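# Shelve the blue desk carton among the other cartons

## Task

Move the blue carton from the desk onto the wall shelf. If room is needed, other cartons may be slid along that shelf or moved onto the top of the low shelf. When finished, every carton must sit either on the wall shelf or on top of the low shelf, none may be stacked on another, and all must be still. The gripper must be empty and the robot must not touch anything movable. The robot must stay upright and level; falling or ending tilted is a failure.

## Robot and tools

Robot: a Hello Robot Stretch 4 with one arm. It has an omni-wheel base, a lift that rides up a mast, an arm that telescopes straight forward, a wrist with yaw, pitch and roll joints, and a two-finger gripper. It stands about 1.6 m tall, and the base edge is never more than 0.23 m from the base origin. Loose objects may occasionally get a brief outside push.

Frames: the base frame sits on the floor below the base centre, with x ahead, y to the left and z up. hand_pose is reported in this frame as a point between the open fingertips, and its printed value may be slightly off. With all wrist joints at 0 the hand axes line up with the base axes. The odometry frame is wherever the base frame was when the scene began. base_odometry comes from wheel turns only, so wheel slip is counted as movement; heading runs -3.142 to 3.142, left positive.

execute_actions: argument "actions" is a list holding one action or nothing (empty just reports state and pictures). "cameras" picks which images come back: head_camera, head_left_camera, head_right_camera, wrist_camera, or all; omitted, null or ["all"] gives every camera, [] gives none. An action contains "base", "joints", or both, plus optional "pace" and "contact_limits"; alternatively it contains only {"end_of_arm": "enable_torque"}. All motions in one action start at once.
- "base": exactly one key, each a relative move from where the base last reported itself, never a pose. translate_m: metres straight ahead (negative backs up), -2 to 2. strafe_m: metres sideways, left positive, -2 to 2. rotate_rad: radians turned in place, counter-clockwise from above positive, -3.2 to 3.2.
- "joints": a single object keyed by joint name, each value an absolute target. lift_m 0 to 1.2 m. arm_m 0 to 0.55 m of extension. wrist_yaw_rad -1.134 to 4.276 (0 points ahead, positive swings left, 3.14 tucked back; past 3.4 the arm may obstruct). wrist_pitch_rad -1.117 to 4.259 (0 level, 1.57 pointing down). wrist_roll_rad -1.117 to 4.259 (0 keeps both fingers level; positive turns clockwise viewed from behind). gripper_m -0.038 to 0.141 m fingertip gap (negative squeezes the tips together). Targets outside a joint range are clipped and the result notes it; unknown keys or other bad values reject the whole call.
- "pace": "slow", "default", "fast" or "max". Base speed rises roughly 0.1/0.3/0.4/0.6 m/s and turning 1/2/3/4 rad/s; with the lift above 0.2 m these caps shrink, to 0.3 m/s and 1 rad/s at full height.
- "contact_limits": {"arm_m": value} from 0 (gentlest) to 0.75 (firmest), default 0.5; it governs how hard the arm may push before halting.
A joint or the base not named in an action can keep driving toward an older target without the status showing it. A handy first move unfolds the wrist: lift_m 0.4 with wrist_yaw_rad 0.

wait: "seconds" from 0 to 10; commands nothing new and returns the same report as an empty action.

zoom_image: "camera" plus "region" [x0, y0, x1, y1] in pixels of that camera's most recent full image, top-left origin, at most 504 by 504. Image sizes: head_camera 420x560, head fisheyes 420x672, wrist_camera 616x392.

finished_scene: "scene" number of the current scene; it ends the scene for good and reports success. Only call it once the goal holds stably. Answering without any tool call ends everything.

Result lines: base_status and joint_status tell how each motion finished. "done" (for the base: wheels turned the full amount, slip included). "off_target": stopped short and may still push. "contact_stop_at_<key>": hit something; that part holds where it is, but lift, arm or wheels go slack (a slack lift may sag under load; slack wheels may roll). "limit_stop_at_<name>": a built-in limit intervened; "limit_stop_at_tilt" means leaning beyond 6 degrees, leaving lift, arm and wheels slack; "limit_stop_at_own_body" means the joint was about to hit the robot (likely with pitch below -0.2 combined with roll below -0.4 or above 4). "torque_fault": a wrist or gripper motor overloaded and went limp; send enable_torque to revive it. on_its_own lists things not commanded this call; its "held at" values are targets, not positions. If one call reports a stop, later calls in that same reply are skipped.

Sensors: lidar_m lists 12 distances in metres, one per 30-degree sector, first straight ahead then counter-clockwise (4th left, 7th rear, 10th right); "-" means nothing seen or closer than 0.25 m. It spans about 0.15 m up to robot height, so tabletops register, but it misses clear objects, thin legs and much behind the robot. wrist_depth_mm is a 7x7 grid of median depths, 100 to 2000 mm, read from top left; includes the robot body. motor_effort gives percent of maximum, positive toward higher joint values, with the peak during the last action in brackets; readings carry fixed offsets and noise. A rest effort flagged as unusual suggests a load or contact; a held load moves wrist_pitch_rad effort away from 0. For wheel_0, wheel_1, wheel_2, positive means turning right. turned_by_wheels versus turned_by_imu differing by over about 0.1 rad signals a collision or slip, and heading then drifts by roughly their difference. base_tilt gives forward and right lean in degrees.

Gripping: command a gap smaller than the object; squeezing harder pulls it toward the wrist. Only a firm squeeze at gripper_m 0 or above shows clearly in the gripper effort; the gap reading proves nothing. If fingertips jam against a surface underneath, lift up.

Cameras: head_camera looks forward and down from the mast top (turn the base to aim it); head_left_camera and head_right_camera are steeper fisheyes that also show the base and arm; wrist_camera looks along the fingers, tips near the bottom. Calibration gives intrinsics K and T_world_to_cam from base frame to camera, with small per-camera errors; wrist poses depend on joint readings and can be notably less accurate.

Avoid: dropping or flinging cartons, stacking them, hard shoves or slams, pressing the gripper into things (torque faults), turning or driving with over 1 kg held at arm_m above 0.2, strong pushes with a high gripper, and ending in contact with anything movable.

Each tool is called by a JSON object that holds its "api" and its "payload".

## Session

{"api": "execute_actions", "payload": {"actions": []}}

Scene clock: 0.00 s.
base_odometry: x=+0.000 y=+0.000 heading=+0.000 (m, m, rad; odometry frame)
turned_by_wheels: +0.000 (rad since the last result)
turned_by_imu: +0.000 (rad since the last result)
base_tilt: forward=-0.5 right=-0.4 (deg)
lidar_m: 2.56 2.09 1.94 1.99 2.08 1.19 1.23 1.54 1.39 1.42 1.84 2.50
base_status: not commanded
joint_positions: lift_m=+0.192 arm_m=-0.002 wrist_yaw_rad=+3.132 wrist_pitch_rad=-0.010 wrist_roll_rad=-0.016 gripper_m=+0.057
joint_status: not commanded
motor_effort: lift_m=+20 arm_m=-1 wrist_yaw_rad=+0 wrist_pitch_rad=-8 wrist_roll_rad=+1 gripper_m=-4 wheel_0=+0 wheel_1=-1 wheel_2=+1 (%)
hand_pose: x=-0.1190 y=+0.0903 z=+0.3735 quat_wxyz=(+0.005, +0.005, -0.008, +1.000) (m; base frame)
wrist_depth_mm: - 136 - - - 1756 1708 / - 120 170 1618 1983 1756 1618 / - 123 171 1808 1983 1430 1661 / 136 138 1863 - - 1863 1708 / 1708 - - - 1921 1863 1708 / 1160 1255 194 1281 195 1281 1281 / 809 809 866 106 904 831 866
pictures: head_camera, head_left_camera, head_right_camera, wrist_camera
camera_calibration (this result's frames):
wrist_camera: T_world_to_cam=[[0.0224228, 0.99967, 0.0125318, -0.0933143], [-0.00983545, 0.0127549, -0.99987, 0.429886], [-0.9997, 0.0222967, 0.0101182, 0.100065], [0, 0, 0, 1]] pos_world=[0.106355, 0.0855693, 0.429987]
Images, in order (width x height): head_camera 420x560, head_left_camera 420x672, head_right_camera 420x672, wrist_camera 616x392.

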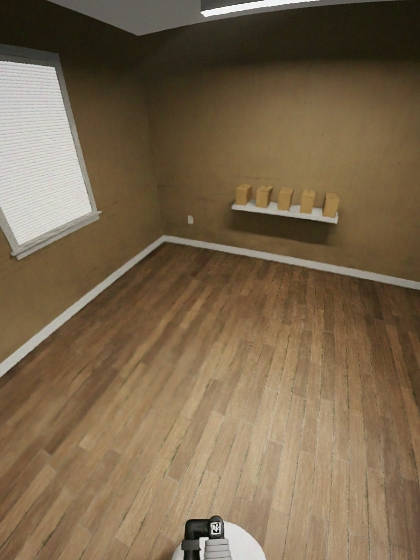

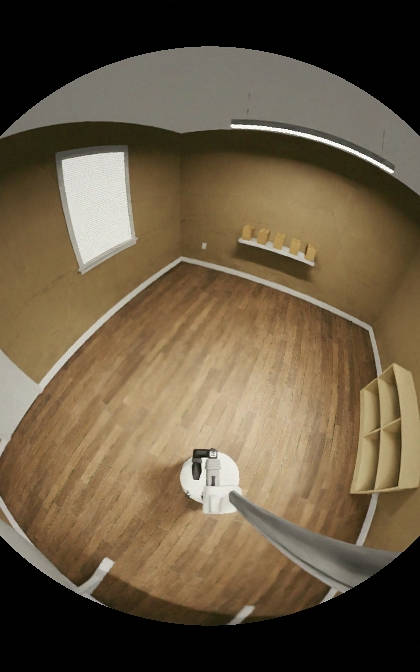

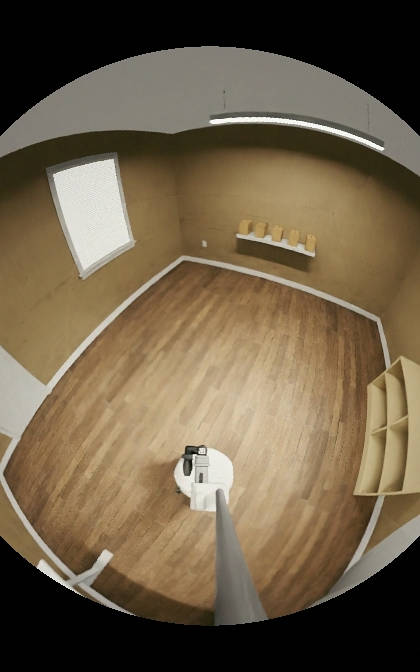

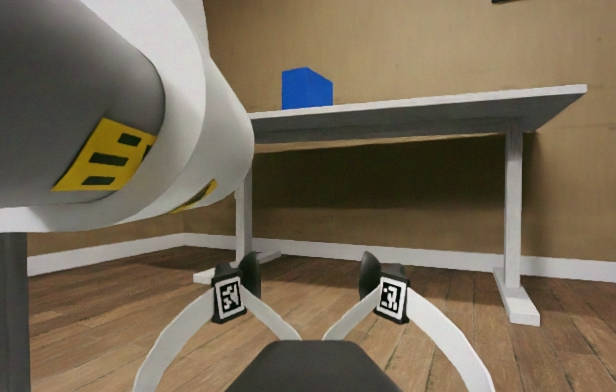

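{"api": "execute_actions", "payload": {"actions": [{"base":{"rotate_rad":-0.36},"joints":{"lift_m":0.4,"wrist_yaw_rad":0},"pace":"fast"}], "cameras": []}}

{"api": "execute_actions", "payload": {"actions": [{"base":{"translate_m":1.5},"joints":{"lift_m":0.65,"gripper_m":0.141},"pace":"fast"}], "cameras": ["head_camera","wrist_camera"]}}

Scene clock: 2.63 s.
base_odometry: x=+0.000 y=+0.000 heading=-0.360 (m, m, rad; odometry frame)
turned_by_wheels: -0.360 (rad since the last result)
turned_by_imu: -0.361 (rad since the last result)
base_tilt: forward=-0.5 right=-0.4 (deg)
lidar_m: 2.49 2.52 1.97 1.95 2.10 1.23 1.19 1.26 1.79 1.39 1.49 2.81
base_status: done
joint_positions: lift_m=+0.400 arm_m=-0.002 wrist_yaw_rad=+0.000 wrist_pitch_rad=-0.010 wrist_roll_rad=-0.016 gripper_m=+0.057
joint_status: all done
motor_effort: lift_m=+22(23) arm_m=-1(1) wrist_yaw_rad=-2(6) wrist_pitch_rad=-7(8) wrist_roll_rad=+0(2) gripper_m=-2(1) wheel_0=+3(12) wheel_1=+0(12) wheel_2=+0(7) (%)
hand_pose: x=+0.4571 y=-0.0873 z=+0.5810 quat_wxyz=(+1.000, -0.008, -0.005, +0.000) (m; base frame)
wrist_depth_mm: - - - - - - - / - - - - - - - / - - - - - - - / - - - - - - - / - - - - - - - / 1808 1863 195 1863 195 1863 1863 / 1255 1182 1255 106 1308 1205 1255
pictures: none
No camera images: the call's "cameras" was empty. Leave "cameras" out to get every camera's image.

Scene clock: 7.67 s.
base_odometry: x=+1.404 y=-0.527 heading=-0.359 (m, m, rad; odometry frame)
turned_by_wheels: +0.001 (rad since the last result)
turned_by_imu: +0.002 (rad since the last result)
base_tilt: forward=-0.4 right=-0.5 (deg)
lidar_m: 1.00 1.10 1.83 1.78 1.98 2.87 3.52 2.02 1.54 1.51 1.66 1.03
base_status: done
joint_positions: lift_m=+0.650 arm_m=-0.002 wrist_yaw_rad=+0.000 wrist_pitch_rad=-0.010 wrist_roll_rad=-0.016 gripper_m=+0.141
joint_status: all done
motor_effort: lift_m=+22(23) arm_m=-1(1) wrist_yaw_rad=+0(1) wrist_pitch_rad=-7(5) wrist_roll_rad=+2(2) gripper_m=+0(1) wheel_0=+5(13) wheel_1=+3(7) wheel_2=-1(15) (%)
hand_pose: x=+0.4571 y=-0.0874 z=+0.8310 quat_wxyz=(+1.000, -0.008, -0.005, +0.000) (m; base frame)
wrist_depth_mm: 1078 1078 1042 1025 1008 1008 991 / 1098 1078 1078 1042 1025 1008 991 / 1118 1078 1060 1042 1025 1008 991 / 842 820 842 842 798 778 991 / 1118 831 820 798 788 768 1008 / 1118 1098 1078 1042 1042 1008 1008 / 1138 1118 1078 106 1025 1008 1008
pictures: head_camera, wrist_camera
camera_calibration (this result's frames):
wrist_camera: T_world_to_cam=[[-0.0124232, -0.999844, 0.012533, -0.0931727], [0.00994276, -0.0126569, -0.99987, 0.884004], [0.999873, -0.012297, 0.0100985, -0.241735], [0, 0, 0, 1]] pos_world=[0.231758, -0.0849421, 0.887498]
Images, in order (width x height): head_camera 420x560, wrist_camera 616x392.

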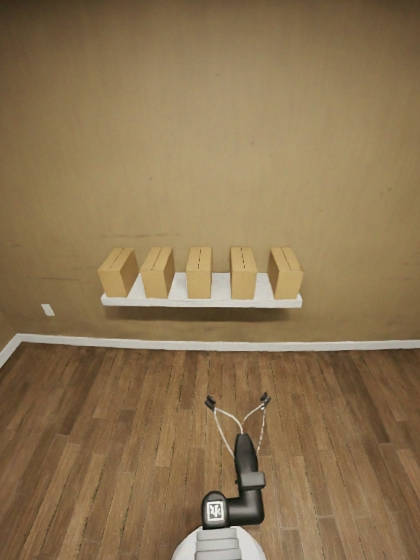

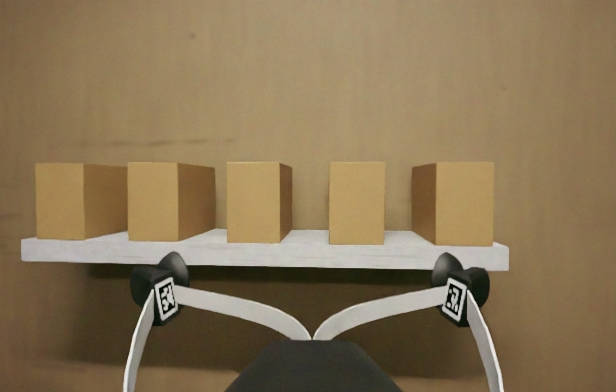

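{"api": "execute_actions", "payload": {"actions": [{"base":{"rotate_rad":-0.075},"joints":{"lift_m":0.70,"wrist_pitch_rad":0}}], "cameras": []}}

{"api": "execute_actions", "payload": {"actions": [{"base":{"translate_m":0.38}}], "cameras": ["head_camera","wrist_camera"]}}

Scene clock: 9.07 s.
base_odometry: x=+1.404 y=-0.527 heading=-0.433 (m, m, rad; odometry frame)
turned_by_wheels: -0.074 (rad since the last result)
turned_by_imu: -0.074 (rad since the last result)
base_tilt: forward=-0.6 right=-0.5 (deg)
lidar_m: 1.00 1.05 1.86 1.78 1.90 2.61 3.52 2.69 1.56 1.50 1.77 1.04
base_status: done
joint_positions: lift_m=+0.700 arm_m=-0.002 wrist_yaw_rad=+0.000 wrist_pitch_rad=+0.002 wrist_roll_rad=-0.016 gripper_m=+0.141
joint_status: all done
motor_effort: lift_m=+22(22) arm_m=-1(1) wrist_yaw_rad=+0(0) wrist_pitch_rad=-6(7) wrist_roll_rad=+0(1) gripper_m=+0(1) wheel_0=+6(9) wheel_1=+4(5) wheel_2=+2(7) (%)
hand_pose: x=+0.4571 y=-0.0874 z=+0.8775 quat_wxyz=(+1.000, -0.008, +0.001, +0.000) (m; base frame)
wrist_depth_mm: 1025 1042 1025 1025 1025 1042 1042 / 1042 1042 1042 1042 1025 1042 1042 / 1042 1042 1042 1042 1042 1025 1042 / 854 831 798 788 946 1060 1060 / 809 798 809 809 798 1060 1060 / 1060 1060 1060 1078 1060 1042 1078 / 1060 1060 1078 106 1060 1060 1060
pictures: none
No camera images: the call's "cameras" was empty. Leave "cameras" out to get every camera's image.

Scene clock: 11.80 s.
base_odometry: x=+1.749 y=-0.686 heading=-0.433 (m, m, rad; odometry frame)
turned_by_wheels: +0.000 (rad since the last result)
turned_by_imu: +0.001 (rad since the last result)
base_tilt: forward=-0.5 right=-0.4 (deg)
lidar_m: 0.63 0.67 1.29 1.79 1.87 2.64 3.96 2.14 1.58 1.91 1.25 0.66
base_status: done
joint_positions: lift_m=+0.700 arm_m=-0.002 wrist_yaw_rad=+0.000 wrist_pitch_rad=+0.002 wrist_roll_rad=-0.016 gripper_m=+0.141
joint_status: not commanded
motor_effort: lift_m=+22(22) arm_m=-1(1) wrist_yaw_rad=+0(1) wrist_pitch_rad=-7(6) wrist_roll_rad=+1(1) gripper_m=-3(2) wheel_0=+4(11) wheel_1=+2(11) wheel_2=-1(15) (%)
hand_pose: x=+0.4571 y=-0.0874 z=+0.8775 quat_wxyz=(+1.000, -0.008, +0.001, +0.000) (m; base frame)
wrist_depth_mm: 661 654 654 661 661 661 661 / 668 668 668 661 668 661 668 / 668 668 668 668 668 668 668 / 517 424 640 421 661 459 424 / 496 421 544 424 591 421 421 / 466 427 430 427 427 427 427 / 427 424 427 106 427 424 424
pictures: head_camera, wrist_camera
camera_calibration (this result's frames):
wrist_camera: T_world_to_cam=[[-0.0123214, -0.999844, 0.0126853, -0.0939505], [-0.0023716, -0.0126571, -0.999917, 0.93613], [0.999921, -0.0123505, -0.00221528, -0.231436], [0, 0, 0, 1]] pos_world=[0.232481, -0.0849455, 0.936732]
Images, in order (width x height): head_camera 420x560, wrist_camera 616x392.

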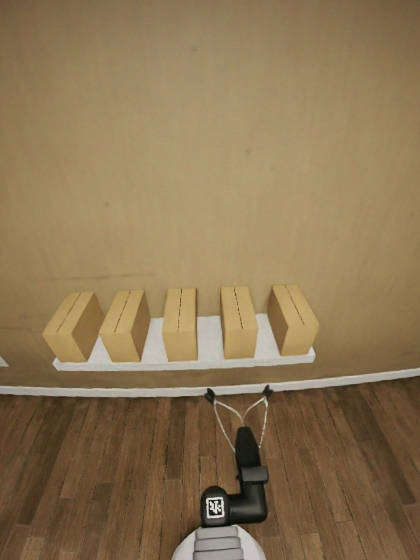

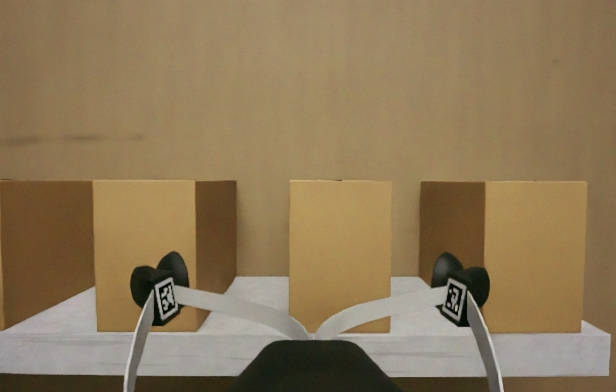

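{"api": "execute_actions", "payload": {"actions": [{"base":{"strafe_m":-0.033},"joints":{"lift_m":0.685,"arm_m":0.15}}], "cameras": ["wrist_camera"]}}

Scene clock: 13.50 s.
base_odometry: x=+1.735 y=-0.716 heading=-0.433 (m, m, rad; odometry frame)
turned_by_wheels: +0.000 (rad since the last result)
turned_by_imu: +0.001 (rad since the last result)
base_tilt: forward=-0.4 right=-0.5 (deg)
lidar_m: 0.62 0.66 1.31 1.82 1.92 2.69 3.94 2.09 1.58 1.88 1.23 0.67
base_status: done
joint_positions: lift_m=+0.685 arm_m=+0.149 wrist_yaw_rad=+0.000 wrist_pitch_rad=+0.002 wrist_roll_rad=-0.016 gripper_m=+0.141
joint_status: all done
motor_effort: lift_m=+17(21) arm_m=+5(6) wrist_yaw_rad=+0(2) wrist_pitch_rad=-8(7) wrist_roll_rad=+1(1) gripper_m=+2(0) wheel_0=+4(16) wheel_1=-3(9) wheel_2=+0(3) (%)
hand_pose: x=+0.6085 y=-0.0874 z=+0.8628 quat_wxyz=(+1.000, -0.008, +0.001, +0.000) (m; base frame)
wrist_depth_mm: 512 508 512 512 512 508 512 / 517 517 517 512 512 512 512 / 517 521 521 517 521 521 512 / 270 330 525 270 270 364 268 / 271 309 517 271 271 340 271 / 273 274 273 273 272 298 272 / 276 289 324 106 290 307 274
pictures: wrist_camera
camera_calibration (this result's frames):
wrist_camera: T_world_to_cam=[[-0.0121554, -0.999846, 0.0126875, -0.0919549], [-0.00254142, -0.0126575, -0.999917, 0.921895], [0.999923, -0.0121867, -0.00238717, -0.38265], [0, 0, 0, 1]] pos_world=[0.383846, -0.084935, 0.922071]
Images, in order (width x height): wrist_camera 616x392.

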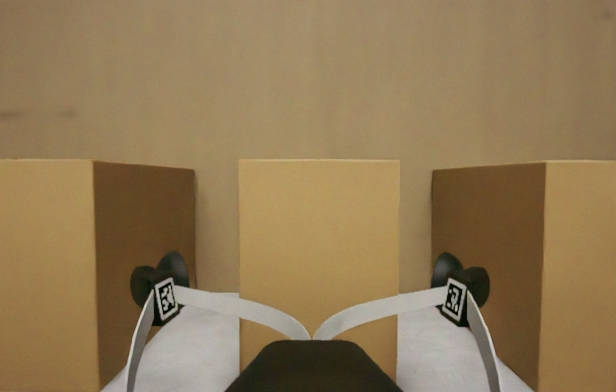

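{"api": "execute_actions", "payload": {"actions": [{"base":{"strafe_m":-0.005},"joints":{"arm_m":0.245},"contact_limits":{"arm_m":0.2}}], "cameras": ["wrist_camera"]}}

{"api": "execute_actions", "payload": {"actions": [{"joints":{"gripper_m":0.04}}], "cameras": []}}

{"api": "execute_actions", "payload": {"actions": [{"joints":{"lift_m":0.715}}], "cameras": ["wrist_camera"]}}

{"api": "execute_actions", "payload": {"actions": [{"joints":{"lift_m":0.73,"arm_m":0.0}}], "cameras": ["head_camera"]}}

Scene clock: 15.07 s.
base_odometry: x=+1.733 y=-0.721 heading=-0.432 (m, m, rad; odometry frame)
turned_by_wheels: +0.000 (rad since the last result)
turned_by_imu: +0.001 (rad since the last result)
base_tilt: forward=-0.6 right=-0.4 (deg)
lidar_m: 0.62 0.65 0.98 1.80 1.90 2.72 3.95 2.12 1.56 1.86 1.25 0.66
base_status: done
joint_positions: lift_m=+0.685 arm_m=+0.244 wrist_yaw_rad=-0.002 wrist_pitch_rad=+0.002 wrist_roll_rad=-0.016 gripper_m=+0.141
joint_status: all done
motor_effort: lift_m=+17(17) arm_m=+7(6) wrist_yaw_rad=+6(4) wrist_pitch_rad=-6(7) wrist_roll_rad=+2(1) gripper_m=+1(2) wheel_0=+0(10) wheel_1=+3(8) wheel_2=+0(0) (%)
contact_limits: arm_m 0.2
hand_pose: x=+0.7029 y=-0.0879 z=+0.8628 quat_wxyz=(+1.000, -0.008, +0.001, -0.001) (m; base frame)
wrist_depth_mm: 421 421 418 421 421 418 418 / 424 424 421 421 424 424 421 / 424 427 424 421 424 424 424 / 225 340 180 180 179 355 255 / 224 315 181 181 181 332 255 / 225 279 182 182 182 216 254 / 224 303 183 106 183 306 254
pictures: wrist_camera
camera_calibration (this result's frames):
wrist_camera: T_world_to_cam=[[-0.0140345, -0.999821, 0.0126874, -0.0900253], [-0.00256276, -0.0126527, -0.999917, 0.922144], [0.999898, -0.0140659, -0.00238473, -0.477273], [0, 0, 0, 1]] pos_world=[0.478324, -0.0850549, 0.922072]
Images, in order (width x height): wrist_camera 616x392.

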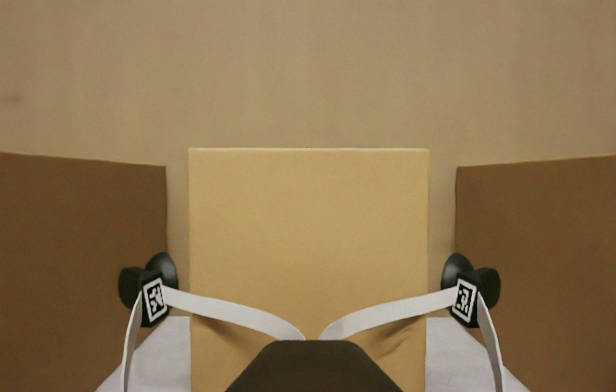

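Scene clock: 17.07 s.
base_odometry: x=+1.733 y=-0.721 heading=-0.432 (m, m, rad; odometry frame)
turned_by_wheels: +0.000 (rad since the last result)
turned_by_imu: +0.001 (rad since the last result)
base_tilt: forward=-0.4 right=-0.3 (deg)
lidar_m: 0.63 0.66 0.93 1.82 1.93 2.74 3.95 2.10 1.56 1.89 1.26 0.67
base_status: not commanded
joint_positions: lift_m=+0.685 arm_m=+0.244 wrist_yaw_rad=+0.000 wrist_pitch_rad=+0.003 wrist_roll_rad=-0.016 gripper_m=+0.041
joint_status: all done
motor_effort: lift_m=+17(17) arm_m=+5(7) wrist_yaw_rad=+1(7) wrist_pitch_rad=-9(9) wrist_roll_rad=+1(1) gripper_m=-24(29) wheel_0=+0(0) wheel_1=+3(3) wheel_2=+0(0) (%)
hand_pose: x=+0.7035 y=-0.0874 z=+0.8627 quat_wxyz=(+1.000, -0.008, +0.001, +0.000) (m; base frame)
wrist_depth_mm: 418 418 421 418 418 415 418 / 421 424 421 424 421 421 418 / 424 424 424 424 421 421 421 / 224 338 160 160 160 334 255 / 224 340 161 161 161 355 255 / 223 173 162 162 163 173 250 / 213 303 163 106 163 312 236
pictures: none
No camera images: the call's "cameras" was empty. Leave "cameras" out to get every camera's image.

Scene clock: 17.97 s.
base_odometry: x=+1.733 y=-0.721 heading=-0.432 (m, m, rad; odometry frame)
turned_by_wheels: +0.000 (rad since the last result)
turned_by_imu: +0.000 (rad since the last result)
base_tilt: forward=-0.3 right=-0.4 (deg)
lidar_m: 0.61 0.67 0.93 1.83 1.91 2.73 3.94 2.11 1.57 1.88 1.26 0.67
base_status: not commanded
joint_positions: lift_m=+0.715 arm_m=+0.244 wrist_yaw_rad=+0.000 wrist_pitch_rad=+0.004 wrist_roll_rad=-0.016 gripper_m=+0.041
joint_status: all done
motor_effort: lift_m=+22(24) arm_m=+5(5) wrist_yaw_rad=-1(1) wrist_pitch_rad=-11(11) wrist_roll_rad=-2(1) gripper_m=-25(25) wheel_0=+1(1) wheel_1=+3(3) wheel_2=+0(0) (%)
hand_pose: x=+0.7035 y=-0.0874 z=+0.8919 quat_wxyz=(+1.000, -0.008, +0.002, +0.000) (m; base frame)
wrist_depth_mm: 415 421 418 415 418 418 418 / 421 421 424 424 421 421 418 / 427 424 424 424 424 424 424 / 276 399 160 160 160 384 296 / 224 340 161 161 161 357 256 / 224 173 162 162 162 173 250 / 213 338 163 106 163 338 236
pictures: wrist_camera
camera_calibration (this result's frames):
wrist_camera: T_world_to_cam=[[-0.0123109, -0.999843, 0.0127062, -0.0911272], [-0.00404519, -0.0126572, -0.999912, 0.952342], [0.999916, -0.0123612, -0.00388874, -0.476269], [0, 0, 0, 1]] pos_world=[0.47896, -0.0849462, 0.951563]
Images, in order (width x height): wrist_camera 616x392.

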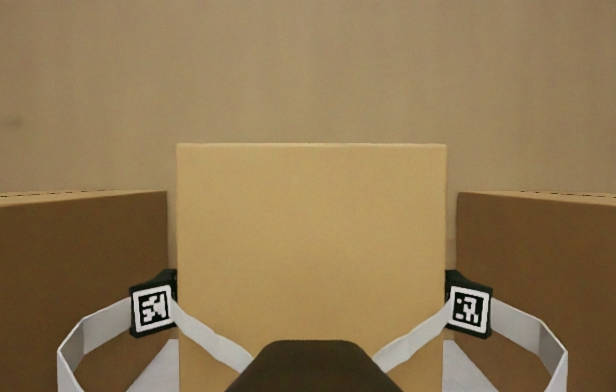

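Scene clock: 19.80 s.
base_odometry: x=+1.733 y=-0.721 heading=-0.432 (m, m, rad; odometry frame)
turned_by_wheels: +0.000 (rad since the last result)
turned_by_imu: +0.001 (rad since the last result)
base_tilt: forward=-0.3 right=-0.4 (deg)
lidar_m: 0.38 0.67 0.93 1.82 1.92 2.71 3.95 2.12 1.55 1.87 1.24 0.40
base_status: not commanded
joint_positions: lift_m=+0.730 arm_m=+0.001 wrist_yaw_rad=+0.000 wrist_pitch_rad=+0.004 wrist_roll_rad=-0.016 gripper_m=+0.041
joint_status: all done
motor_effort: lift_m=+23(25) arm_m=-5(5) wrist_yaw_rad=+2(1) wrist_pitch_rad=-12(11) wrist_roll_rad=+1(0) gripper_m=-27(26) wheel_0=+0(0) wheel_1=+3(3) wheel_2=+0(0) (%)
hand_pose: x=+0.4603 y=-0.0875 z=+0.9068 quat_wxyz=(+1.000, -0.008, +0.002, +0.000) (m; base frame)
wrist_depth_mm: 661 661 654 654 654 654 661 / 661 661 668 654 661 661 661 / 668 668 661 668 668 668 661 / 615 668 160 160 160 654 668 / 496 421 161 161 161 418 676 / 496 173 162 162 162 173 676 / 424 421 163 106 163 421 549
pictures: head_camera
Images, in order (width x height): head_camera 420x560.

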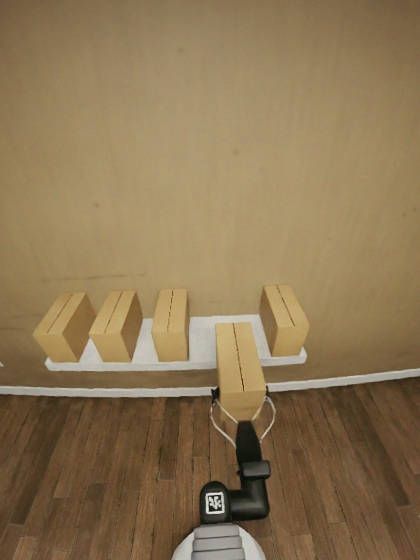

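{"api": "execute_actions", "payload": {"actions": [{"base":{"translate_m":-0.1}}], "cameras": []}}

{"api": "execute_actions", "payload": {"actions": [{"base":{"rotate_rad":-1.57}}], "cameras": ["head_camera","head_right_camera"]}}

Scene clock: 21.67 s.
base_odometry: x=+1.642 y=-0.679 heading=-0.433 (m, m, rad; odometry frame)
turned_by_wheels: +0.000 (rad since the last result)
turned_by_imu: +0.000 (rad since the last result)
base_tilt: forward=-0.4 right=-0.5 (deg)
lidar_m: 0.37 0.77 1.47 1.82 1.91 2.69 3.85 2.11 1.50 1.60 1.40 0.39
base_status: done
joint_positions: lift_m=+0.730 arm_m=+0.001 wrist_yaw_rad=+0.000 wrist_pitch_rad=+0.004 wrist_roll_rad=-0.016 gripper_m=+0.041
joint_status: not commanded
motor_effort: lift_m=+22(23) arm_m=-5(5) wrist_yaw_rad=+1(1) wrist_pitch_rad=-12(11) wrist_roll_rad=+0(1) gripper_m=-26(25) wheel_0=-5(9) wheel_1=-3(8) wheel_2=+2(11) (%)
hand_pose: x=+0.4603 y=-0.0875 z=+0.9068 quat_wxyz=(+1.000, -0.008, +0.002, +0.000) (m; base frame)
wrist_depth_mm: 759 750 759 750 750 741 759 / 750 759 759 750 759 759 759 / 759 759 759 759 759 768 759 / 621 676 160 160 160 768 768 / 549 521 161 161 161 521 778 / 525 173 162 162 162 173 768 / 778 798 163 106 163 788 788
pictures: none
No camera images: the call's "cameras" was empty. Leave "cameras" out to get every camera's image.

Scene clock: 23.73 s.
base_odometry: x=+1.642 y=-0.679 heading=-2.002 (m, m, rad; odometry frame)
turned_by_wheels: -1.569 (rad since the last result)
turned_by_imu: -1.579 (rad since the last result)
base_tilt: forward=-0.5 right=-0.5 (deg)
lidar_m: 0.40 1.38 0.75 0.71 0.76 1.48 1.86 1.92 2.69 2.94 2.05 0.38
base_status: done
joint_positions: lift_m=+0.730 arm_m=+0.001 wrist_yaw_rad=+0.000 wrist_pitch_rad=+0.004 wrist_roll_rad=-0.016 gripper_m=+0.041
joint_status: not commanded
motor_effort: lift_m=+21(23) arm_m=-5(5) wrist_yaw_rad=+0(1) wrist_pitch_rad=-12(11) wrist_roll_rad=+2(0) gripper_m=-25(28) wheel_0=+5(11) wheel_1=+3(8) wheel_2=+4(10) (%)
hand_pose: x=+0.4603 y=-0.0874 z=+0.9069 quat_wxyz=(+1.000, -0.008, +0.002, +0.000) (m; base frame)
wrist_depth_mm: 1430 1618 1618 1618 1618 1618 1618 / 1464 1618 1618 1618 1618 1661 1618 / 1430 1618 1661 1618 1661 1618 1661 / 1464 1708 160 160 160 1618 1618 / 1464 1708 160 161 161 1661 1661 / 1464 173 162 162 162 173 1397 / 1366 1708 163 106 163 1576 1366
pictures: head_camera, head_right_camera
Images, in order (width x height): head_camera 420x560, head_right_camera 420x672.

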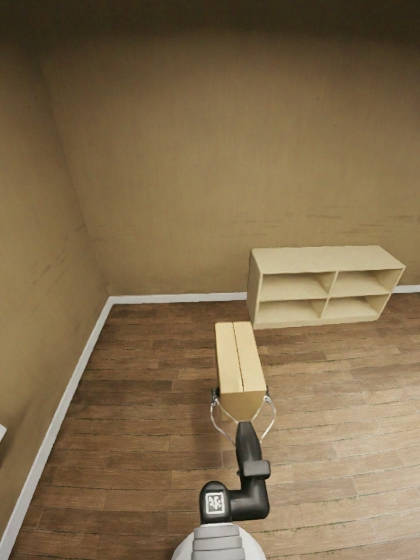

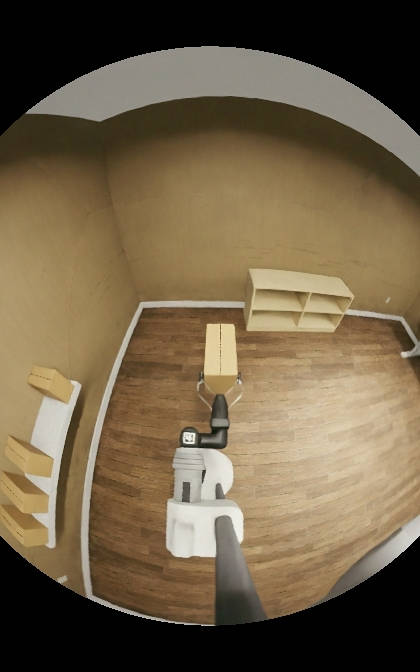

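{"api": "execute_actions", "payload": {"actions": [{"base":{"strafe_m":-0.5},"pace":"fast"}], "cameras": []}}

{"api": "execute_actions", "payload": {"actions": [{"base":{"translate_m":0.8},"joints":{"lift_m":0.6},"pace":"fast"}], "cameras": ["head_camera","wrist_camera"]}}

Scene clock: 26.43 s.
base_odometry: x=+1.188 y=-0.470 heading=-2.002 (m, m, rad; odometry frame)
turned_by_wheels: +0.000 (rad since the last result)
turned_by_imu: +0.001 (rad since the last result)
base_tilt: forward=-0.6 right=-0.4 (deg)
lidar_m: 0.39 1.93 1.27 1.22 1.33 1.93 1.86 1.94 2.70 2.43 2.55 0.37
base_status: done
joint_positions: lift_m=+0.730 arm_m=+0.001 wrist_yaw_rad=+0.000 wrist_pitch_rad=+0.004 wrist_roll_rad=-0.016 gripper_m=+0.041
joint_status: not commanded
motor_effort: lift_m=+21(21) arm_m=-5(5) wrist_yaw_rad=+0(1) wrist_pitch_rad=-11(11) wrist_roll_rad=+1(2) gripper_m=-26(25) wheel_0=+0(12) wheel_1=+1(16) wheel_2=+0(1) (%)
hand_pose: x=+0.4603 y=-0.0874 z=+0.9069 quat_wxyz=(+1.000, -0.008, +0.002, +0.000) (m; base frame)
wrist_depth_mm: 1618 1661 1618 1576 1576 1576 1576 / 1661 1618 1661 1576 1618 1618 1618 / 1618 1618 1618 1618 1661 1618 1576 / 1661 1661 160 160 160 1618 1661 / 1661 1618 161 161 161 1618 1618 / 1661 173 161 162 162 173 1336 / 1618 1708 163 106 163 1576 1336
pictures: none
No camera images: the call's "cameras" was empty. Leave "cameras" out to get every camera's image.

Scene clock: 29.80 s.
base_odometry: x=+0.854 y=-1.197 heading=-2.002 (m, m, rad; odometry frame)
turned_by_wheels: +0.000 (rad since the last result)
turned_by_imu: +0.001 (rad since the last result)
base_tilt: forward=-0.5 right=-0.3 (deg)
lidar_m: 0.37 1.13 1.51 1.45 1.31 1.82 2.67 2.78 2.57 2.44 0.90 0.39
base_status: done
joint_positions: lift_m=+0.600 arm_m=+0.001 wrist_yaw_rad=+0.000 wrist_pitch_rad=+0.004 wrist_roll_rad=-0.016 gripper_m=+0.041
joint_status: all done
motor_effort: lift_m=+18(18) arm_m=-5(5) wrist_yaw_rad=+1(2) wrist_pitch_rad=-12(11) wrist_roll_rad=+0(3) gripper_m=-26(26) wheel_0=+5(11) wheel_1=+2(10) wheel_2=-1(16) (%)
hand_pose: x=+0.4603 y=-0.0874 z=+0.7772 quat_wxyz=(+1.000, -0.008, +0.002, +0.000) (m; base frame)
wrist_depth_mm: 831 842 842 831 831 831 842 / 854 842 842 831 842 831 842 / 854 842 842 842 842 842 842 / 866 854 160 159 160 842 842 / 866 878 160 160 161 854 854 / 866 173 161 162 162 173 627 / 878 878 162 106 163 496 492
pictures: head_camera, wrist_camera
camera_calibration (this result's frames):
wrist_camera: T_world_to_cam=[[-0.0121214, -0.999846, 0.0127155, -0.0927043], [-0.00441669, -0.0126627, -0.99991, 0.836762], [0.999917, -0.0121765, -0.00426252, -0.23322], [0, 0, 0, 1]] pos_world=[0.235773, -0.0849341, 0.836871]
Images, in order (width x height): head_camera 420x560, wrist_camera 616x392.

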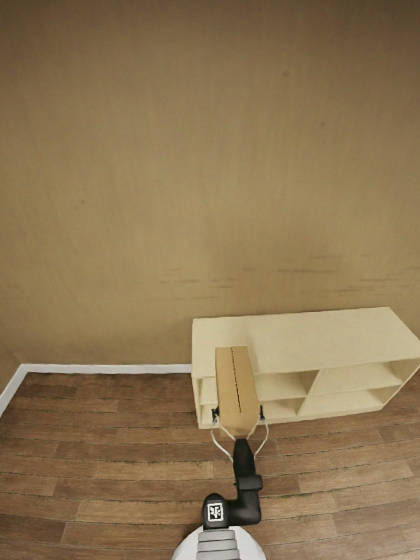

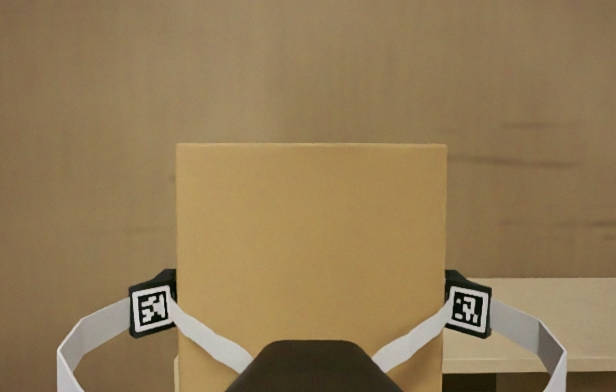

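{"api": "execute_actions", "payload": {"actions": [{"base":{"strafe_m":-0.1},"joints":{"arm_m":0.41}}], "cameras": []}}

{"api": "execute_actions", "payload": {"actions": [{"joints":{"lift_m":0.57},"pace":"slow"}], "cameras": ["head_camera","wrist_camera"]}}

Scene clock: 32.53 s.
base_odometry: x=+0.763 y=-1.155 heading=-2.001 (m, m, rad; odometry frame)
turned_by_wheels: +0.000 (rad since the last result)
turned_by_imu: +0.001 (rad since the last result)
base_tilt: forward=-0.3 right=-0.4 (deg)
lidar_m: 0.65 1.12 1.55 1.46 1.41 1.97 2.66 2.81 2.44 2.35 0.94 0.67
base_status: done
joint_positions: lift_m=+0.600 arm_m=+0.409 wrist_yaw_rad=+0.000 wrist_pitch_rad=+0.004 wrist_roll_rad=-0.016 gripper_m=+0.041
joint_status: all done
motor_effort: lift_m=+18(18) arm_m=+5(5) wrist_yaw_rad=-1(0) wrist_pitch_rad=-11(12) wrist_roll_rad=+2(3) gripper_m=-23(26) wheel_0=+4(13) wheel_1=-2(12) wheel_2=+0(3) (%)
hand_pose: x=+0.8685 y=-0.0874 z=+0.7772 quat_wxyz=(+1.000, -0.008, +0.002, +0.000) (m; base frame)
wrist_depth_mm: 436 436 436 436 436 433 433 / 442 439 436 439 439 436 433 / 445 442 439 439 439 439 439 / 442 445 160 160 160 442 442 / 452 452 160 161 161 449 442 / 452 173 162 162 162 173 449 / 459 455 163 106 163 452 404
pictures: none
No camera images: the call's "cameras" was empty. Leave "cameras" out to get every camera's image.

Scene clock: 33.60 s.
base_odometry: x=+0.763 y=-1.155 heading=-2.001 (m, m, rad; odometry frame)
turned_by_wheels: +0.000 (rad since the last result)
turned_by_imu: +0.000 (rad since the last result)
base_tilt: forward=-0.4 right=-0.5 (deg)
lidar_m: 0.66 1.12 1.55 1.49 1.39 1.97 2.65 2.78 2.46 2.35 0.93 0.69
base_status: not commanded
joint_positions: lift_m=+0.570 arm_m=+0.409 wrist_yaw_rad=+0.000 wrist_pitch_rad=+0.004 wrist_roll_rad=-0.016 gripper_m=+0.041
joint_status: all done
motor_effort: lift_m=+18(18) arm_m=+5(5) wrist_yaw_rad=+0(0) wrist_pitch_rad=-13(11) wrist_roll_rad=+2(1) gripper_m=-25(27) wheel_0=+4(4) wheel_1=-2(2) wheel_2=+0(0) (%)
hand_pose: x=+0.8685 y=-0.0874 z=+0.7473 quat_wxyz=(+1.000, -0.008, +0.002, +0.000) (m; base frame)
wrist_depth_mm: 436 436 436 436 433 433 436 / 439 439 439 436 436 436 436 / 442 445 442 439 439 439 439 / 445 445 160 160 160 442 439 / 452 449 160 161 161 445 449 / 452 173 161 162 162 173 445 / 455 370 163 106 163 373 347
pictures: head_camera, wrist_camera
camera_calibration (this result's frames):
wrist_camera: T_world_to_cam=[[-0.0120965, -0.999846, 0.0127129, -0.0873881], [-0.0041893, -0.0126631, -0.999911, 0.808495], [0.999918, -0.0121487, -0.00403547, -0.641685], [0, 0, 0, 1]] pos_world=[0.643962, -0.0849323, 0.806945]
Images, in order (width x height): head_camera 420x560, wrist_camera 616x392.

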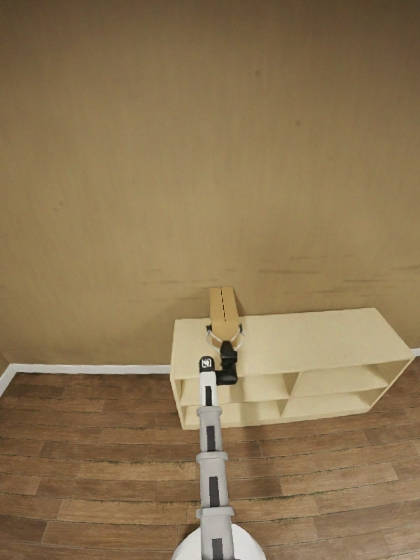

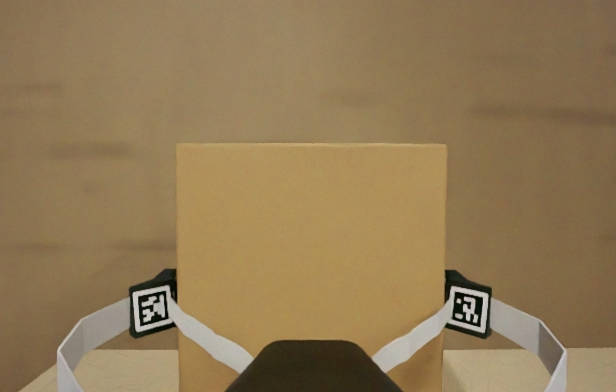

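{"api": "execute_actions", "payload": {"actions": [{"joints":{"lift_m":0.54},"pace":"slow"}], "cameras": ["wrist_camera"]}}

{"api": "execute_actions", "payload": {"actions": [{"joints":{"lift_m":0.53},"pace":"slow"}], "cameras": ["wrist_camera"]}}

Scene clock: 34.87 s.
base_odometry: x=+0.763 y=-1.155 heading=-2.001 (m, m, rad; odometry frame)
turned_by_wheels: +0.000 (rad since the last result)
turned_by_imu: +0.000 (rad since the last result)
base_tilt: forward=-0.5 right=-0.4 (deg)
lidar_m: 0.65 1.13 1.57 1.45 1.41 1.94 2.66 2.77 2.46 2.36 0.93 0.68
base_status: not commanded
joint_positions: lift_m=+0.540 arm_m=+0.409 wrist_yaw_rad=+0.000 wrist_pitch_rad=-0.001 wrist_roll_rad=-0.016 gripper_m=+0.041
joint_status: all done
motor_effort: lift_m=+15(18) arm_m=+5(5) wrist_yaw_rad=+1(1) wrist_pitch_rad=+3(12) wrist_roll_rad=+1(0) gripper_m=-27(25) wheel_0=+4(4) wheel_1=-2(2) wheel_2=+0(0) (%)
hand_pose: x=+0.8685 y=-0.0875 z=+0.7190 quat_wxyz=(+1.000, -0.008, -0.001, +0.000) (m; base frame)
wrist_depth_mm: 442 439 436 439 436 433 436 / 442 439 439 439 439 436 436 / 442 445 442 442 439 439 439 / 449 445 160 160 160 445 439 / 452 449 160 161 161 445 442 / 449 172 161 162 162 173 445 / 303 324 162 106 163 324 304
pictures: wrist_camera
camera_calibration (this result's frames):
wrist_camera: T_world_to_cam=[[-0.0125155, -0.999842, 0.0126473, -0.0867195], [0.00103191, -0.0126612, -0.999919, 0.77571], [0.999921, -0.0125015, 0.0011902, -0.645565], [0, 0, 0, 1]] pos_world=[0.643628, -0.0849549, 0.777512]
Images, in order (width x height): wrist_camera 616x392.

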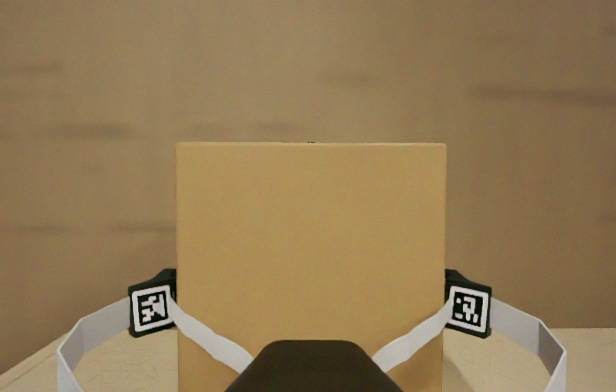

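Scene clock: 35.60 s.
base_odometry: x=+0.763 y=-1.155 heading=-2.001 (m, m, rad; odometry frame)
turned_by_wheels: +0.000 (rad since the last result)
turned_by_imu: +0.000 (rad since the last result)
base_tilt: forward=-0.3 right=-0.5 (deg)
lidar_m: 0.65 1.12 1.58 1.47 1.37 1.95 2.65 2.78 2.47 2.35 0.93 0.68
base_status: not commanded
joint_positions: lift_m=+0.531 arm_m=+0.409 wrist_yaw_rad=+0.000 wrist_pitch_rad=-0.013 wrist_roll_rad=-0.016 gripper_m=+0.041
joint_status: all done
on_its_own: wrist_pitch_rad is at rest, and its effort (+39) is outside its rest range (-23 to +23)
motor_effort: lift_m=+10(12) arm_m=+5(5) wrist_yaw_rad=+1(1) wrist_pitch_rad=+39(39) wrist_roll_rad=+1(2) gripper_m=-26(26) wheel_0=+4(4) wheel_1=-2(2) wheel_2=+0(0) (%)
hand_pose: x=+0.8684 y=-0.0876 z=+0.7129 quat_wxyz=(+1.000, -0.008, -0.007, +0.000) (m; base frame)
wrist_depth_mm: 445 442 442 445 439 442 442 / 445 445 442 442 442 442 439 / 449 445 160 161 442 442 439 / 445 449 160 161 160 442 442 / 445 449 161 161 161 442 445 / 452 172 161 162 161 173 449 / 304 327 162 106 162 327 307
pictures: wrist_camera
camera_calibration (this result's frames):
wrist_camera: T_world_to_cam=[[-0.0129407, -0.999841, 0.0122481, -0.0860687], [0.0130645, -0.0124172, -0.999838, 0.759093], [0.999831, -0.0127786, 0.0132231, -0.654035], [0, 0, 0, 1]] pos_world=[0.642894, -0.0849869, 0.768673]
Images, in order (width x height): wrist_camera 616x392.

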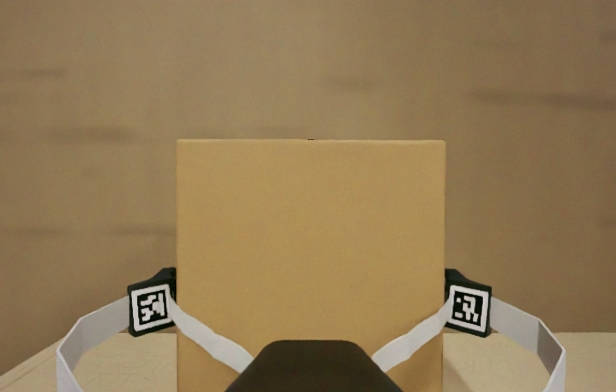

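{"api": "execute_actions", "payload": {"actions": [{"joints":{"gripper_m":0.141,"lift_m":0.545}}], "cameras": []}}

{"api": "execute_actions", "payload": {"actions": [{"joints":{"arm_m":0.0}}], "cameras": ["wrist_camera"]}}

{"api": "execute_actions", "payload": {"actions": [{"base":{"rotate_rad":-1.565},"joints":{"lift_m":0.75},"pace":"fast"}], "cameras": ["head_camera","wrist_camera"]}}

Scene clock: 37.87 s.
base_odometry: x=+0.763 y=-1.155 heading=-2.001 (m, m, rad; odometry frame)
turned_by_wheels: +0.000 (rad since the last result)
turned_by_imu: +0.001 (rad since the last result)
base_tilt: forward=-0.4 right=-0.4 (deg)
lidar_m: 0.66 1.11 1.60 1.46 1.41 1.94 2.67 2.80 2.48 2.34 0.95 0.67
base_status: not commanded
joint_positions: lift_m=+0.545 arm_m=+0.409 wrist_yaw_rad=+0.000 wrist_pitch_rad=+0.002 wrist_roll_rad=-0.017 gripper_m=+0.141
joint_status: all done
motor_effort: lift_m=+22(22) arm_m=+5(5) wrist_yaw_rad=+0(4) wrist_pitch_rad=-8(38) wrist_roll_rad=+2(0) gripper_m=-1(24) wheel_0=+4(4) wheel_1=-2(2) wheel_2=+0(0) (%)
hand_pose: x=+0.8685 y=-0.0874 z=+0.7224 quat_wxyz=(+1.000, -0.008, +0.001, +0.000) (m; base frame)
wrist_depth_mm: 439 433 436 436 433 430 433 / 439 439 439 439 439 436 433 / 445 442 442 442 442 442 442 / 449 449 187 189 193 442 442 / 449 452 189 191 194 445 442 / 452 397 189 191 195 399 449 / 322 324 289 106 198 306 325
pictures: none
No camera images: the call's "cameras" was empty. Leave "cameras" out to get every camera's image.

Scene clock: 40.17 s.
base_odometry: x=+0.763 y=-1.155 heading=-2.001 (m, m, rad; odometry frame)
turned_by_wheels: +0.000 (rad since the last result)
turned_by_imu: +0.001 (rad since the last result)
base_tilt: forward=-0.4 right=-0.5 (deg)
lidar_m: 0.64 1.13 1.58 1.48 1.40 1.95 2.65 2.78 2.45 2.34 0.91 0.69
base_status: not commanded
joint_positions: lift_m=+0.545 arm_m=+0.001 wrist_yaw_rad=+0.000 wrist_pitch_rad=+0.002 wrist_roll_rad=-0.017 gripper_m=+0.141
joint_status: all done
motor_effort: lift_m=+22(22) arm_m=-5(5) wrist_yaw_rad=+0(1) wrist_pitch_rad=-6(8) wrist_roll_rad=+2(5) gripper_m=+2(2) wheel_0=+4(4) wheel_1=-2(2) wheel_2=+0(0) (%)
hand_pose: x=+0.4603 y=-0.0875 z=+0.7224 quat_wxyz=(+1.000, -0.008, +0.001, +0.000) (m; base frame)
wrist_depth_mm: 831 842 831 831 831 831 831 / 842 842 842 854 842 842 831 / 854 854 854 842 854 854 842 / 854 854 854 603 842 854 842 / 866 854 866 603 854 854 854 / 866 442 442 473 442 445 477 / 878 469 809 106 866 640 492
pictures: wrist_camera
camera_calibration (this result's frames):
wrist_camera: T_world_to_cam=[[-0.0124209, -0.99984, 0.0128393, -0.0920387], [-0.0027746, -0.0128058, -0.999914, 0.781194], [0.999919, -0.0124555, -0.0026151, -0.234692], [0, 0, 0, 1]] pos_world=[0.235698, -0.0849434, 0.781694]
Images, in order (width x height): wrist_camera 616x392.

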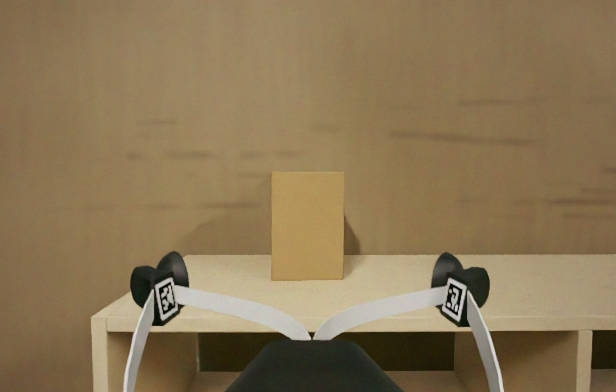

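Scene clock: 41.90 s.
base_odometry: x=+0.764 y=-1.155 heading=+2.717 (m, m, rad; odometry frame)
turned_by_wheels: -1.564 (rad since the last result)
turned_by_imu: -1.574 (rad since the last result)
base_tilt: forward=-0.4 right=-0.4 (deg)
lidar_m: 2.36 0.91 0.68 0.64 1.13 1.60 1.54 1.36 1.95 2.59 2.78 2.42
base_status: done
joint_positions: lift_m=+0.750 arm_m=+0.001 wrist_yaw_rad=+0.000 wrist_pitch_rad=+0.002 wrist_roll_rad=-0.017 gripper_m=+0.141
joint_status: all done
motor_effort: lift_m=+22(25) arm_m=-5(5) wrist_yaw_rad=+0(1) wrist_pitch_rad=-7(9) wrist_roll_rad=+2(3) gripper_m=+0(0) wheel_0=+4(8) wheel_1=+3(12) wheel_2=+1(10) (%)
hand_pose: x=+0.4603 y=-0.0874 z=+0.9274 quat_wxyz=(+1.000, -0.008, +0.001, +0.000) (m; base frame)
wrist_depth_mm: 1537 - - - - - - / 1537 - - - - - - / 1537 - - - - - - / 1537 - - - - - - / 1576 - - - - - - / 1576 1921 - - - - - / 1537 1921 1921 106 - 1808 1921
pictures: head_camera, wrist_camera
camera_calibration (this result's frames):
wrist_camera: T_world_to_cam=[[-0.0122881, -0.999842, 0.0128391, -0.0946934], [-0.00275228, -0.0128062, -0.999914, 0.98617], [0.999921, -0.0123223, -0.00259448, -0.234175], [0, 0, 0, 1]] pos_world=[0.235707, -0.0849349, 0.986694]
Images, in order (width x height): head_camera 420x560, wrist_camera 616x392.

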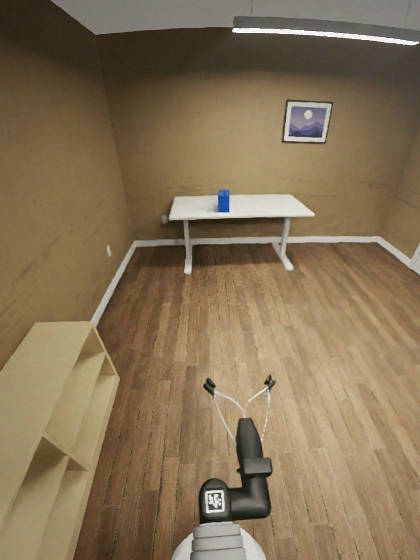

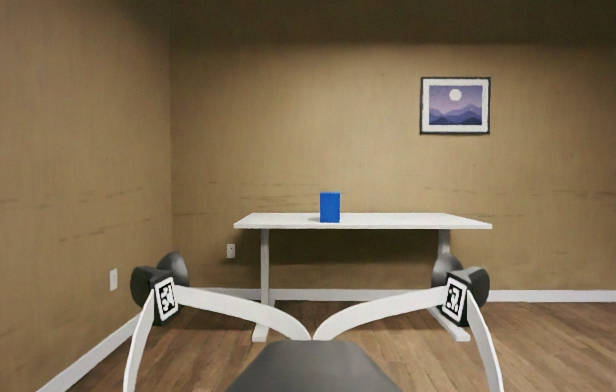

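{"api": "execute_actions", "payload": {"actions": [{"base":{"strafe_m":-0.12},"pace":"fast"}], "cameras": []}}

{"api": "execute_actions", "payload": {"actions": [{"base":{"translate_m":1.68},"pace":"fast"}], "cameras": ["head_camera","wrist_camera"]}}

Scene clock: 43.57 s.
base_odometry: x=+0.813 y=-1.046 heading=+2.718 (m, m, rad; odometry frame)
turned_by_wheels: +0.000 (rad since the last result)
turned_by_imu: +0.001 (rad since the last result)
base_tilt: forward=-0.5 right=-0.2 (deg)
lidar_m: 2.34 1.12 0.82 0.77 1.24 1.64 1.36 1.35 2.34 2.48 2.61 2.44
base_status: done
joint_positions: lift_m=+0.750 arm_m=+0.001 wrist_yaw_rad=+0.000 wrist_pitch_rad=+0.002 wrist_roll_rad=-0.017 gripper_m=+0.141
joint_status: not commanded
motor_effort: lift_m=+22(22) arm_m=-5(5) wrist_yaw_rad=+0(1) wrist_pitch_rad=-7(7) wrist_roll_rad=+2(1) gripper_m=+2(1) wheel_0=+3(15) wheel_1=+3(12) wheel_2=+0(1) (%)
hand_pose: x=+0.4603 y=-0.0874 z=+0.9274 quat_wxyz=(+1.000, -0.008, +0.001, +0.000) (m; base frame)
wrist_depth_mm: 1661 - - - - - - / 1708 - - - - - - / 1756 - - - - - - / 1756 - - - - - - / 1708 - - - - - - / 1708 - - - - - - / 1708 1921 1921 106 - 1808 1921
pictures: none
No camera images: the call's "cameras" was empty. Leave "cameras" out to get every camera's image.

Scene clock: 49.17 s.
base_odometry: x=-0.719 y=-0.356 heading=+2.718 (m, m, rad; odometry frame)
turned_by_wheels: +0.000 (rad since the last result)
turned_by_imu: +0.003 (rad since the last result)
base_tilt: forward=-0.5 right=-0.6 (deg)
lidar_m: 0.66 0.72 1.16 1.10 0.99 1.11 3.29 3.27 2.67 2.54 0.95 0.70
base_status: done
joint_positions: lift_m=+0.750 arm_m=+0.001 wrist_yaw_rad=+0.000 wrist_pitch_rad=+0.002 wrist_roll_rad=-0.017 gripper_m=+0.141
joint_status: not commanded
motor_effort: lift_m=+22(22) arm_m=-5(5) wrist_yaw_rad=+1(1) wrist_pitch_rad=-7(8) wrist_roll_rad=+2(1) gripper_m=+1(1) wheel_0=+6(12) wheel_1=+2(7) wheel_2=-1(16) (%)
hand_pose: x=+0.4603 y=-0.0874 z=+0.9274 quat_wxyz=(+1.000, -0.008, +0.001, +0.000) (m; base frame)
wrist_depth_mm: 1255 1255 1229 1229 1205 1229 1205 / 1255 1255 1255 1255 1255 1229 1205 / 1255 1281 1255 1229 1255 1229 1229 / 1255 1281 1281 1229 1255 1229 1255 / 1281 1255 1255 603 1138 1255 1229 / 1281 627 634 549 544 627 741 / 508 508 517 106 530 484 512
pictures: head_camera, wrist_camera
camera_calibration (this result's frames):
wrist_camera: T_world_to_cam=[[-0.0123791, -0.999841, 0.0128389, -0.0946779], [-0.00275325, -0.0128057, -0.999914, 0.986174], [0.99992, -0.0124134, -0.00259429, -0.234147], [0, 0, 0, 1]] pos_world=[0.235672, -0.0849407, 0.986698]
Images, in order (width x height): head_camera 420x560, wrist_camera 616x392.

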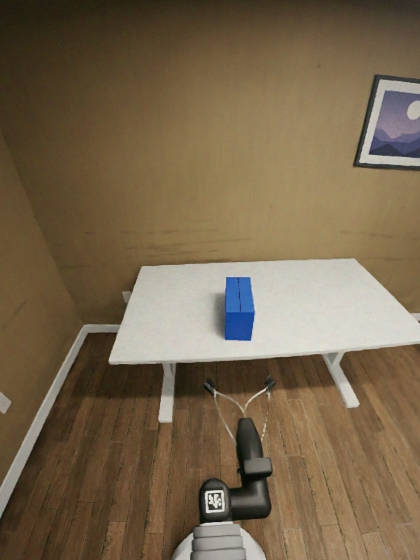

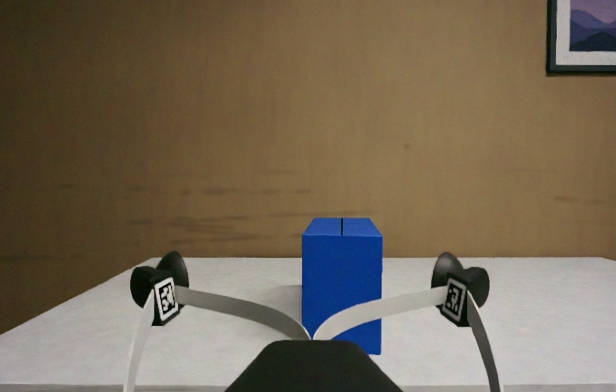

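{"api": "execute_actions", "payload": {"actions": [{"base":{"strafe_m":-0.045},"joints":{"lift_m":0.665,"arm_m":0.27}}], "cameras": ["wrist_camera"]}}

Scene clock: 52.93 s.
base_odometry: x=-0.700 y=-0.315 heading=+2.718 (m, m, rad; odometry frame)
turned_by_wheels: +0.000 (rad since the last result)
turned_by_imu: +0.001 (rad since the last result)
base_tilt: forward=-0.3 right=-0.4 (deg)
lidar_m: 0.66 0.70 1.20 1.16 0.99 1.21 3.30 3.28 2.66 2.52 0.97 0.68
base_status: done
joint_positions: lift_m=+0.665 arm_m=+0.269 wrist_yaw_rad=+0.000 wrist_pitch_rad=+0.002 wrist_roll_rad=-0.017 gripper_m=+0.141
joint_status: all done
motor_effort: lift_m=+18(17) arm_m=+5(5) wrist_yaw_rad=-2(1) wrist_pitch_rad=-7(8) wrist_roll_rad=+2(1) gripper_m=+0(1) wheel_0=+5(8) wheel_1=-2(9) wheel_2=+0(1) (%)
hand_pose: x=+0.7285 y=-0.0874 z=+0.8427 quat_wxyz=(+1.000, -0.008, +0.001, +0.000) (m; base frame)
wrist_depth_mm: 991 976 976 976 960 960 946 / 976 991 976 976 960 960 946 / 976 1008 991 976 976 960 976 / 991 1008 1008 271 976 991 976 / 1025 866 759 271 267 891 878 / 488 421 279 272 268 424 496 / 343 343 345 106 309 327 347
pictures: wrist_camera
camera_calibration (this result's frames):
wrist_camera: T_world_to_cam=[[-0.0121551, -0.999844, 0.0128379, -0.0903692], [-0.00264431, -0.0128067, -0.999914, 0.902215], [0.999923, -0.012188, -0.00248823, -0.502598], [0, 0, 0, 1]] pos_world=[0.503846, -0.0849263, 0.902047]
Images, in order (width x height): wrist_camera 616x392.

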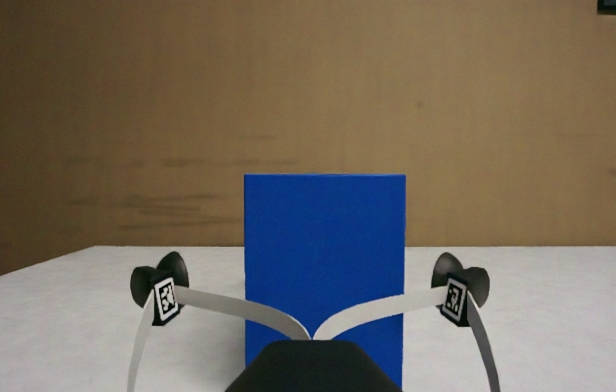

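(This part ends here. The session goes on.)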